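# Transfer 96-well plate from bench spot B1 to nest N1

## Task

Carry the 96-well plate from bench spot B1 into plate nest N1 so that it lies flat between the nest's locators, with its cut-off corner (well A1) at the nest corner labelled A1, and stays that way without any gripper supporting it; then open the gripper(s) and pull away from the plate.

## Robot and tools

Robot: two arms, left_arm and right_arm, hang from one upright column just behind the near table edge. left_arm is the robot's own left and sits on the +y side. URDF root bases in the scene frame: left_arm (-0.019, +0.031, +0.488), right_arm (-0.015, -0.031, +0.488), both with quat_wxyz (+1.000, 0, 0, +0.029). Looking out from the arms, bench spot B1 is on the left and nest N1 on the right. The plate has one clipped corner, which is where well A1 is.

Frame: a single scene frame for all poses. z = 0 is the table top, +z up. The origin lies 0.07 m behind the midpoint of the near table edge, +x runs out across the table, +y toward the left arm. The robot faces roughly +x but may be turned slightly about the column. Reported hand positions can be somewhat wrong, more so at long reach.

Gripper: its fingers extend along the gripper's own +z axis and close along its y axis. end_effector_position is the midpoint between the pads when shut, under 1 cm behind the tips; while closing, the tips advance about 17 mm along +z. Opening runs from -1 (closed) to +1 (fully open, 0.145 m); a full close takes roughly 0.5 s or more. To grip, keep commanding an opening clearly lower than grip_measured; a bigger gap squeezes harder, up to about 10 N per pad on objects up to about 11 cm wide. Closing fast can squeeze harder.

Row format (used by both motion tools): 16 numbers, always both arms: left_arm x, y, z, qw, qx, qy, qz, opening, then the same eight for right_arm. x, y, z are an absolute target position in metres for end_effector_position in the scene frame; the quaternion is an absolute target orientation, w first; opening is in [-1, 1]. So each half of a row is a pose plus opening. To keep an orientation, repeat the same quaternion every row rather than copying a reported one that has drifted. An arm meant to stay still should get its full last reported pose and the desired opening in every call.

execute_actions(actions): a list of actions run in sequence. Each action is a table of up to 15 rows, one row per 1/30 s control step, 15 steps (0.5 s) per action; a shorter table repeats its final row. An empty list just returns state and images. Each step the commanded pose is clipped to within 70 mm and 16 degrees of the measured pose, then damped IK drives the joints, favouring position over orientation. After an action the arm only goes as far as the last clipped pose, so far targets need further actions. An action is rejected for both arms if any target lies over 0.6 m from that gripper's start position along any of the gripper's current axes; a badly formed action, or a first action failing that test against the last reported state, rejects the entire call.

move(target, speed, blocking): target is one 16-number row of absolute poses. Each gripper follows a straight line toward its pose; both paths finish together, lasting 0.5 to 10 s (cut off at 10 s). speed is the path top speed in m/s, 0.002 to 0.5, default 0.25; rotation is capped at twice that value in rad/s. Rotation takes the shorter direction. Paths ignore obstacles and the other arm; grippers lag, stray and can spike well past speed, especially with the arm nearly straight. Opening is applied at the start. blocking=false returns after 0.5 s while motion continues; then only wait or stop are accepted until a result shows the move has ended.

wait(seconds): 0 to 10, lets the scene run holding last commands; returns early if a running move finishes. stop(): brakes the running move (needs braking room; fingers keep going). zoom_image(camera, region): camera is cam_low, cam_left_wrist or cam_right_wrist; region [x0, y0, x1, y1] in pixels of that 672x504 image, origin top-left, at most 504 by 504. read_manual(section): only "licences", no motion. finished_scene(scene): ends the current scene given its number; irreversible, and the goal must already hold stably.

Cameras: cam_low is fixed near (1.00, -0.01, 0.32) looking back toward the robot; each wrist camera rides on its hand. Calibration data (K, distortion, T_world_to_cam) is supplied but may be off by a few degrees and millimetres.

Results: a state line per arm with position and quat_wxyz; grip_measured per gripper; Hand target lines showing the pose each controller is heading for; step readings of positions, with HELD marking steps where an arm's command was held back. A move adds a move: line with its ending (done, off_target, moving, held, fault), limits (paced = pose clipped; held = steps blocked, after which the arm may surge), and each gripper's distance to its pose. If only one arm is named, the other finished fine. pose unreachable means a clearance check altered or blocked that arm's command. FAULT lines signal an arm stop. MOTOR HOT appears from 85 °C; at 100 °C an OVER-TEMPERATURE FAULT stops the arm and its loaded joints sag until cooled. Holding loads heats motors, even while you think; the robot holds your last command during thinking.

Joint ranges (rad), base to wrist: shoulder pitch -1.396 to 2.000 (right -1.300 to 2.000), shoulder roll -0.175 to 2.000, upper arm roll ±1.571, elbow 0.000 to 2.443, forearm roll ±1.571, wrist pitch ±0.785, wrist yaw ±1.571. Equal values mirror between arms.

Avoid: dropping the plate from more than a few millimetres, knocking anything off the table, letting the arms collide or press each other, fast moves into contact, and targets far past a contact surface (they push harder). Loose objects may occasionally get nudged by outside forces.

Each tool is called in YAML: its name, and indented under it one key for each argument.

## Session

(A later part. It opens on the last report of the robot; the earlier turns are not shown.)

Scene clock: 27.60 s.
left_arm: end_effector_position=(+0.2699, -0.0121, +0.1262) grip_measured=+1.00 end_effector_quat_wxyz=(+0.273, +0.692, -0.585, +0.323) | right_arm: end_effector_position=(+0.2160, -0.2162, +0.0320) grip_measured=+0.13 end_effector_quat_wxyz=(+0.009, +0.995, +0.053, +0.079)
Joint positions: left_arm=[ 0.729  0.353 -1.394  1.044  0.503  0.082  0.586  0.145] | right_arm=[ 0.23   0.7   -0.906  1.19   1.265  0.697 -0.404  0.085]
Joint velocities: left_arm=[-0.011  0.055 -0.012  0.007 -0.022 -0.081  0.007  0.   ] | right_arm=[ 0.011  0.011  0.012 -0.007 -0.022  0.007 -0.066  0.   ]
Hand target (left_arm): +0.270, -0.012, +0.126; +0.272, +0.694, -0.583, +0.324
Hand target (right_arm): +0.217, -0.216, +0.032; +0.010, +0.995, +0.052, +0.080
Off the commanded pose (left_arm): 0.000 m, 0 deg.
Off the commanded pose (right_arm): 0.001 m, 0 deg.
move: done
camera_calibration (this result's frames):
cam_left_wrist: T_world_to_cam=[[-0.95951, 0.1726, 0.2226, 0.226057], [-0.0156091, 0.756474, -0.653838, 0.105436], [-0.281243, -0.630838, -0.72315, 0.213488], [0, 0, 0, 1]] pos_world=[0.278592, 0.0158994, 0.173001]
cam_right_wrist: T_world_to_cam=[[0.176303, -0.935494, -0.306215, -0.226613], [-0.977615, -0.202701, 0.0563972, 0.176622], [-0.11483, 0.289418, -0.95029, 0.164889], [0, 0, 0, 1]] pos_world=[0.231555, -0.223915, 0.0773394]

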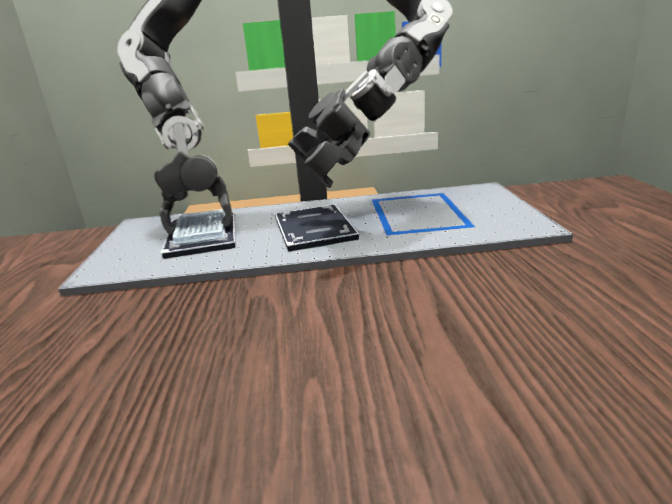

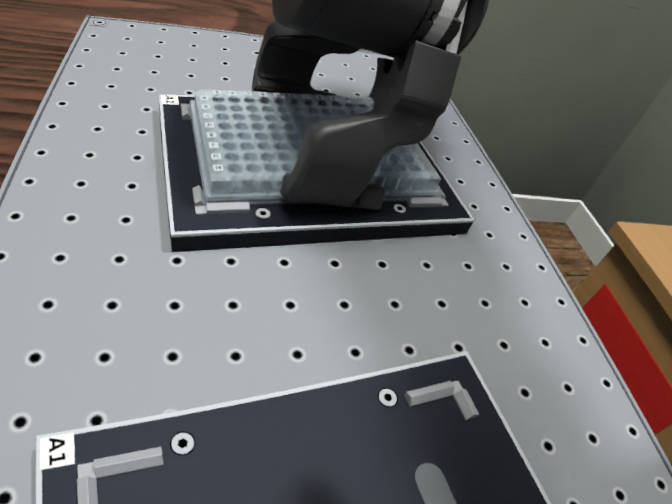

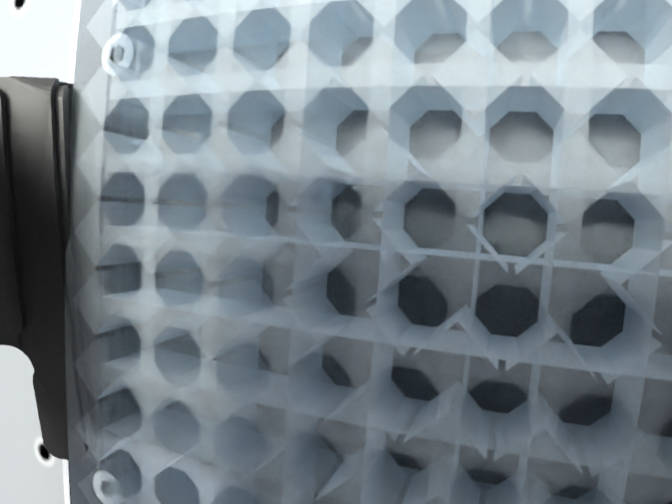

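move:
  target: [0.27,-0.012,0.126,0.272,0.694,-0.583,0.324,1,0.217,-0.2165,0.028,0.01,0.9955,0.052,0.08,-0.4]
  speed: 0.01

move:
  target: [0.27,-0.012,0.126,0.272,0.694,-0.583,0.324,1,0.217,-0.2165,0.03,0.01,0.9955,0.052,0.08,0.6]

move:
  target: [0.27,-0.012,0.126,0.272,0.694,-0.583,0.324,1,0.2,-0.24,0.14,0,0.98,0.052,0.18,0.8]

zoom_image:
  camera: "cam_low"
  region: [140, 180, 260, 270]

zoom_image:
  camera: "cam_left_wrist"
  region: [140, 50, 480, 250]

Scene clock: 28.70 s.
left_arm: end_effector_position=(+0.2700, -0.0121, +0.1262) grip_measured=+1.00 end_effector_quat_wxyz=(+0.272, +0.692, -0.585, +0.323) | right_arm: end_effector_position=(+0.2159, -0.2169, +0.0305) grip_measured=+0.13 end_effector_quat_wxyz=(+0.008, +0.996, +0.053, +0.072)
Joint positions: left_arm=[ 0.729  0.353 -1.394  1.044  0.503  0.082  0.586  0.145] | right_arm=[ 0.237  0.693 -0.906  1.173  1.261  0.71  -0.392  0.085]
Joint velocities: left_arm=[ 0.011 -0.011  0.002 -0.012 -0.007  0.022  0.051  0.   ] | right_arm=[ 0.011  0.011 -0.002 -0.002 -0.007 -0.081  0.007  0.   ]
Hand target (left_arm): +0.270, -0.012, +0.126; +0.272, +0.694, -0.583, +0.324
Hand target (right_arm): +0.217, -0.217, +0.028; +0.010, +0.995, +0.052, +0.080
Off the commanded pose (left_arm): 0.000 m, 0 deg.
Off the commanded pose (right_arm): 0.003 m, 1 deg.
move: done
camera_calibration (this result's frames):
cam_left_wrist: T_world_to_cam=[[-0.959614, 0.17231, 0.222375, 0.226168], [-0.0156721, 0.756496, -0.653811, 0.105443], [-0.280884, -0.630891, -0.723243, 0.213426], [0, 0, 0, 1]] pos_world=[0.278634, 0.0159105, 0.173004]
cam_right_wrist: T_world_to_cam=[[0.172727, -0.935195, -0.309154, -0.226742], [-0.976813, -0.202951, 0.0681741, 0.175898], [-0.126499, 0.29021, -0.948565, 0.166272], [0, 0, 0, 1]] pos_world=[0.232017, -0.224603, 0.0756299]

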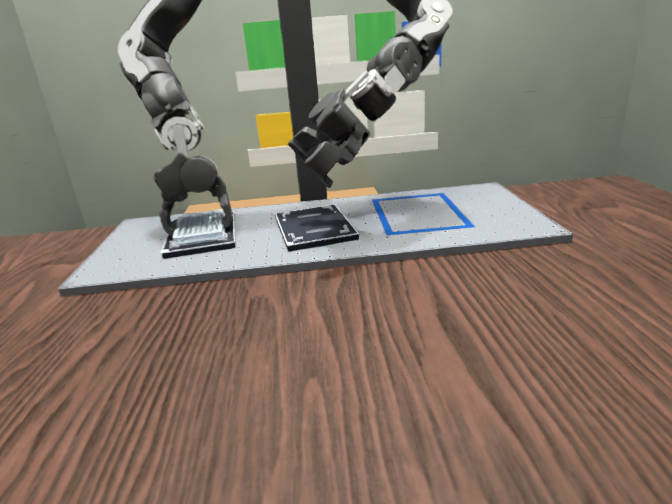

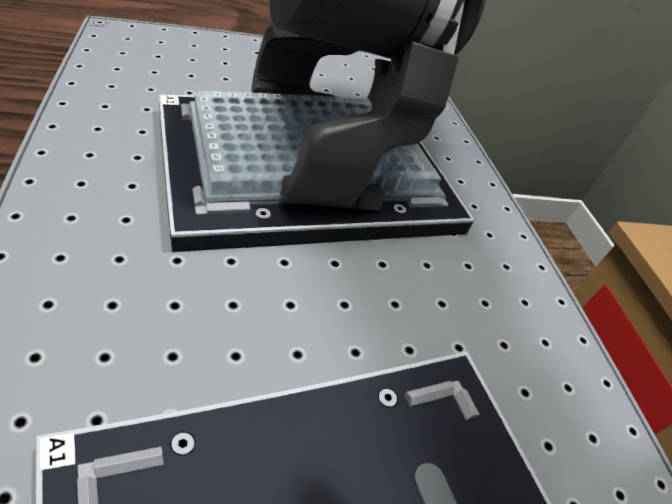

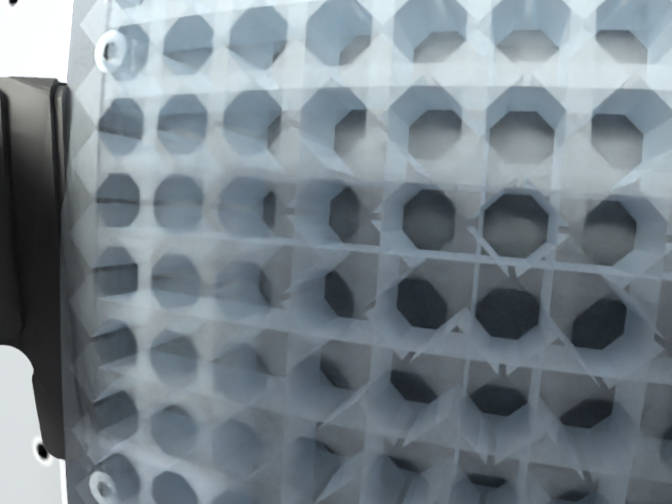

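Scene clock: 29.40 s.
left_arm: end_effector_position=(+0.2700, -0.0123, +0.1263) grip_measured=+1.00 end_effector_quat_wxyz=(+0.273, +0.692, -0.585, +0.323) | right_arm: end_effector_position=(+0.2175, -0.2165, +0.0305) grip_measured=+0.60 end_effector_quat_wxyz=(+0.008, +0.995, +0.051, +0.079)
Joint positions: left_arm=[ 0.729  0.353 -1.394  1.044  0.503  0.082  0.586  0.145] | right_arm=[ 0.235  0.693 -0.906  1.174  1.257  0.694 -0.392  0.119]
Joint velocities: left_arm=[-0.033 -0.033 -0.002 -0.002  0.007  0.037 -0.037  0.   ] | right_arm=[-0.033  0.099 -0.007 -0.012  0.022 -0.022 -0.007  0.   ]
Hand target (left_arm): +0.270, -0.012, +0.126; +0.272, +0.694, -0.583, +0.324
Hand target (right_arm): +0.217, -0.216, +0.030; +0.010, +0.995, +0.052, +0.080
Off the commanded pose (left_arm): 0.000 m, 0 deg.
Off the commanded pose (right_arm): 0.001 m, 0 deg.
move: done
camera_calibration (this result's frames):
cam_left_wrist: T_world_to_cam=[[-0.959566, 0.172509, 0.222427, 0.226098], [-0.015701, 0.756162, -0.654196, 0.105653], [-0.281045, -0.631236, -0.722879, 0.213403], [0, 0, 0, 1]] pos_world=[0.278591, 0.015813, 0.173093]
cam_right_wrist: T_world_to_cam=[[0.174686, -0.93541, -0.307397, -0.227221], [-0.978174, -0.200544, 0.0543872, 0.178763], [-0.112521, 0.291187, -0.950026, 0.163573], [0, 0, 0, 1]] pos_world=[0.232959, -0.224325, 0.075829]

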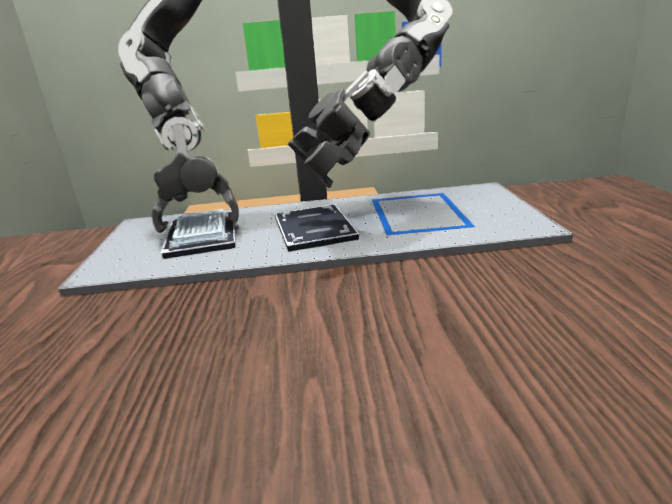

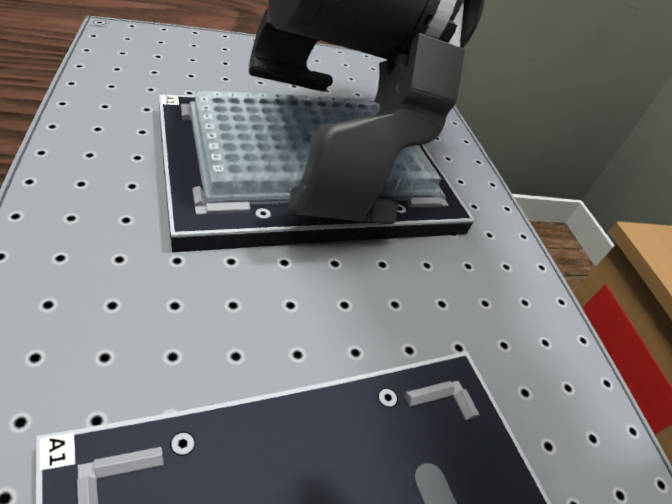

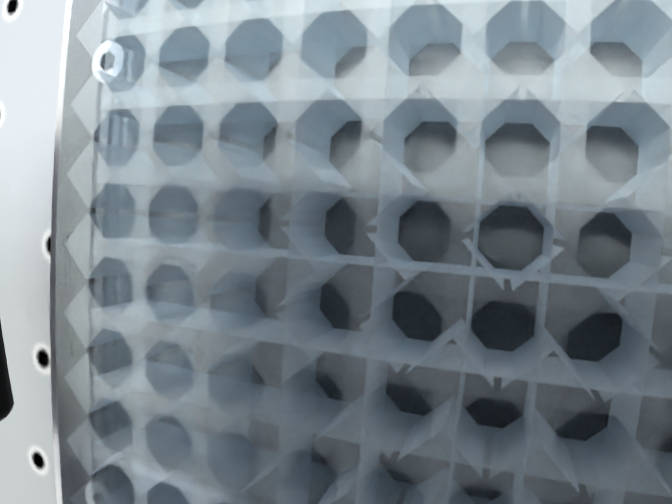

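Scene clock: 30.23 s.
left_arm: end_effector_position=(+0.2700, -0.0123, +0.1263) grip_measured=+1.00 end_effector_quat_wxyz=(+0.273, +0.692, -0.585, +0.323) | right_arm: end_effector_position=(+0.1991, -0.2383, +0.1394) grip_measured=+0.80 end_effector_quat_wxyz=(-0.003, +0.983, +0.051, +0.177)
Joint positions: left_arm=[ 0.729  0.353 -1.394  1.044  0.503  0.082  0.586  0.145] | right_arm=[-0.119  1.152 -0.623  1.849  1.471  0.561 -0.565  0.132]
Joint velocities: left_arm=[-0.011 -0.011 -0.017  0.017  0.007 -0.007  0.022 -0.   ] | right_arm=[-0.055 -0.033 -0.012 -0.007 -0.022 -0.037 -0.022  0.   ]
Hand target (left_arm): +0.270, -0.012, +0.126; +0.272, +0.694, -0.583, +0.324
Hand target (right_arm): +0.200, -0.239, +0.140; -0.001, +0.983, +0.049, +0.179
Off the commanded pose (left_arm): 0.000 m, 0 deg.
Off the commanded pose (right_arm): 0.002 m, 1 deg.
move: done
camera_calibration (this result's frames):
cam_left_wrist: T_world_to_cam=[[-0.959566, 0.172509, 0.222427, 0.226098], [-0.015701, 0.756162, -0.654196, 0.105653], [-0.281045, -0.631236, -0.722879, 0.213403], [0, 0, 0, 1]] pos_world=[0.278591, 0.015813, 0.173093]
cam_right_wrist: T_world_to_cam=[[0.237102, -0.925012, -0.296877, -0.22235], [-0.968797, -0.202419, -0.143033, 0.175726], [0.0722132, 0.321527, -0.944143, 0.240918], [0, 0, 0, 1]] pos_world=[0.205566, -0.247568, 0.186585]

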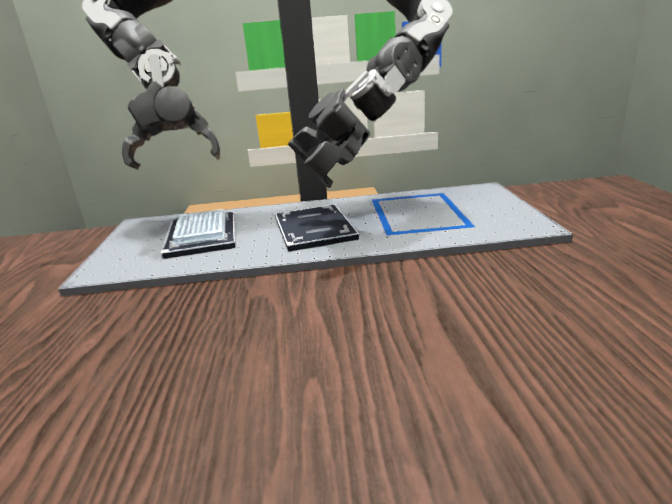

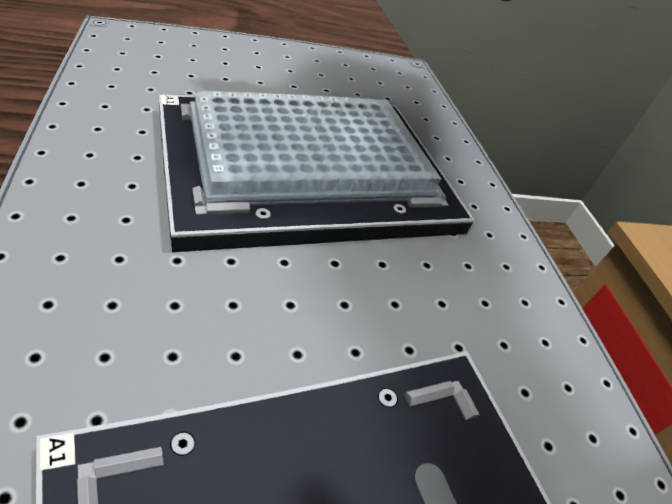

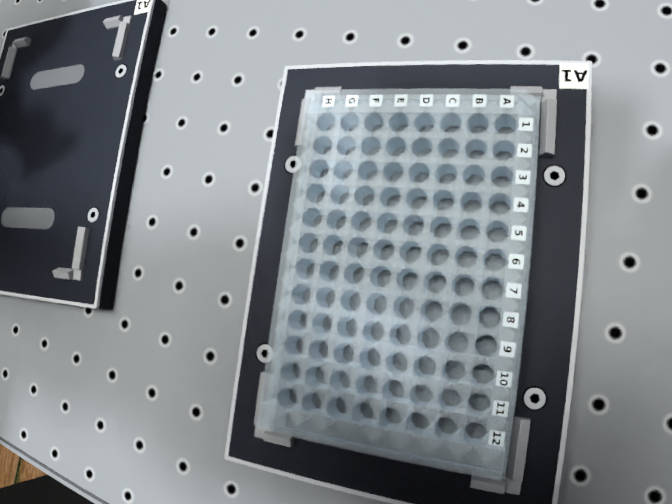

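Region (140, 180, 260, 270) of cam_low's 672x504 image, scaled by 4.200, with more detail than that image has; it fills the top 378 rows of this view, and the rest is white.

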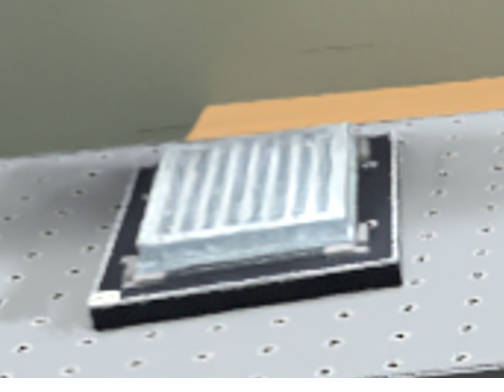

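Region (140, 50, 480, 250) of cam_left_wrist's 672x504 image, scaled by 1.482, with more detail than that image has; it fills the top 296 rows of this view, and the rest is white.

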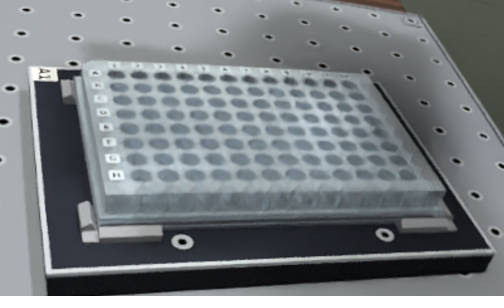

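finished_scene:
  scene: 1

The scene is finished: the task was done.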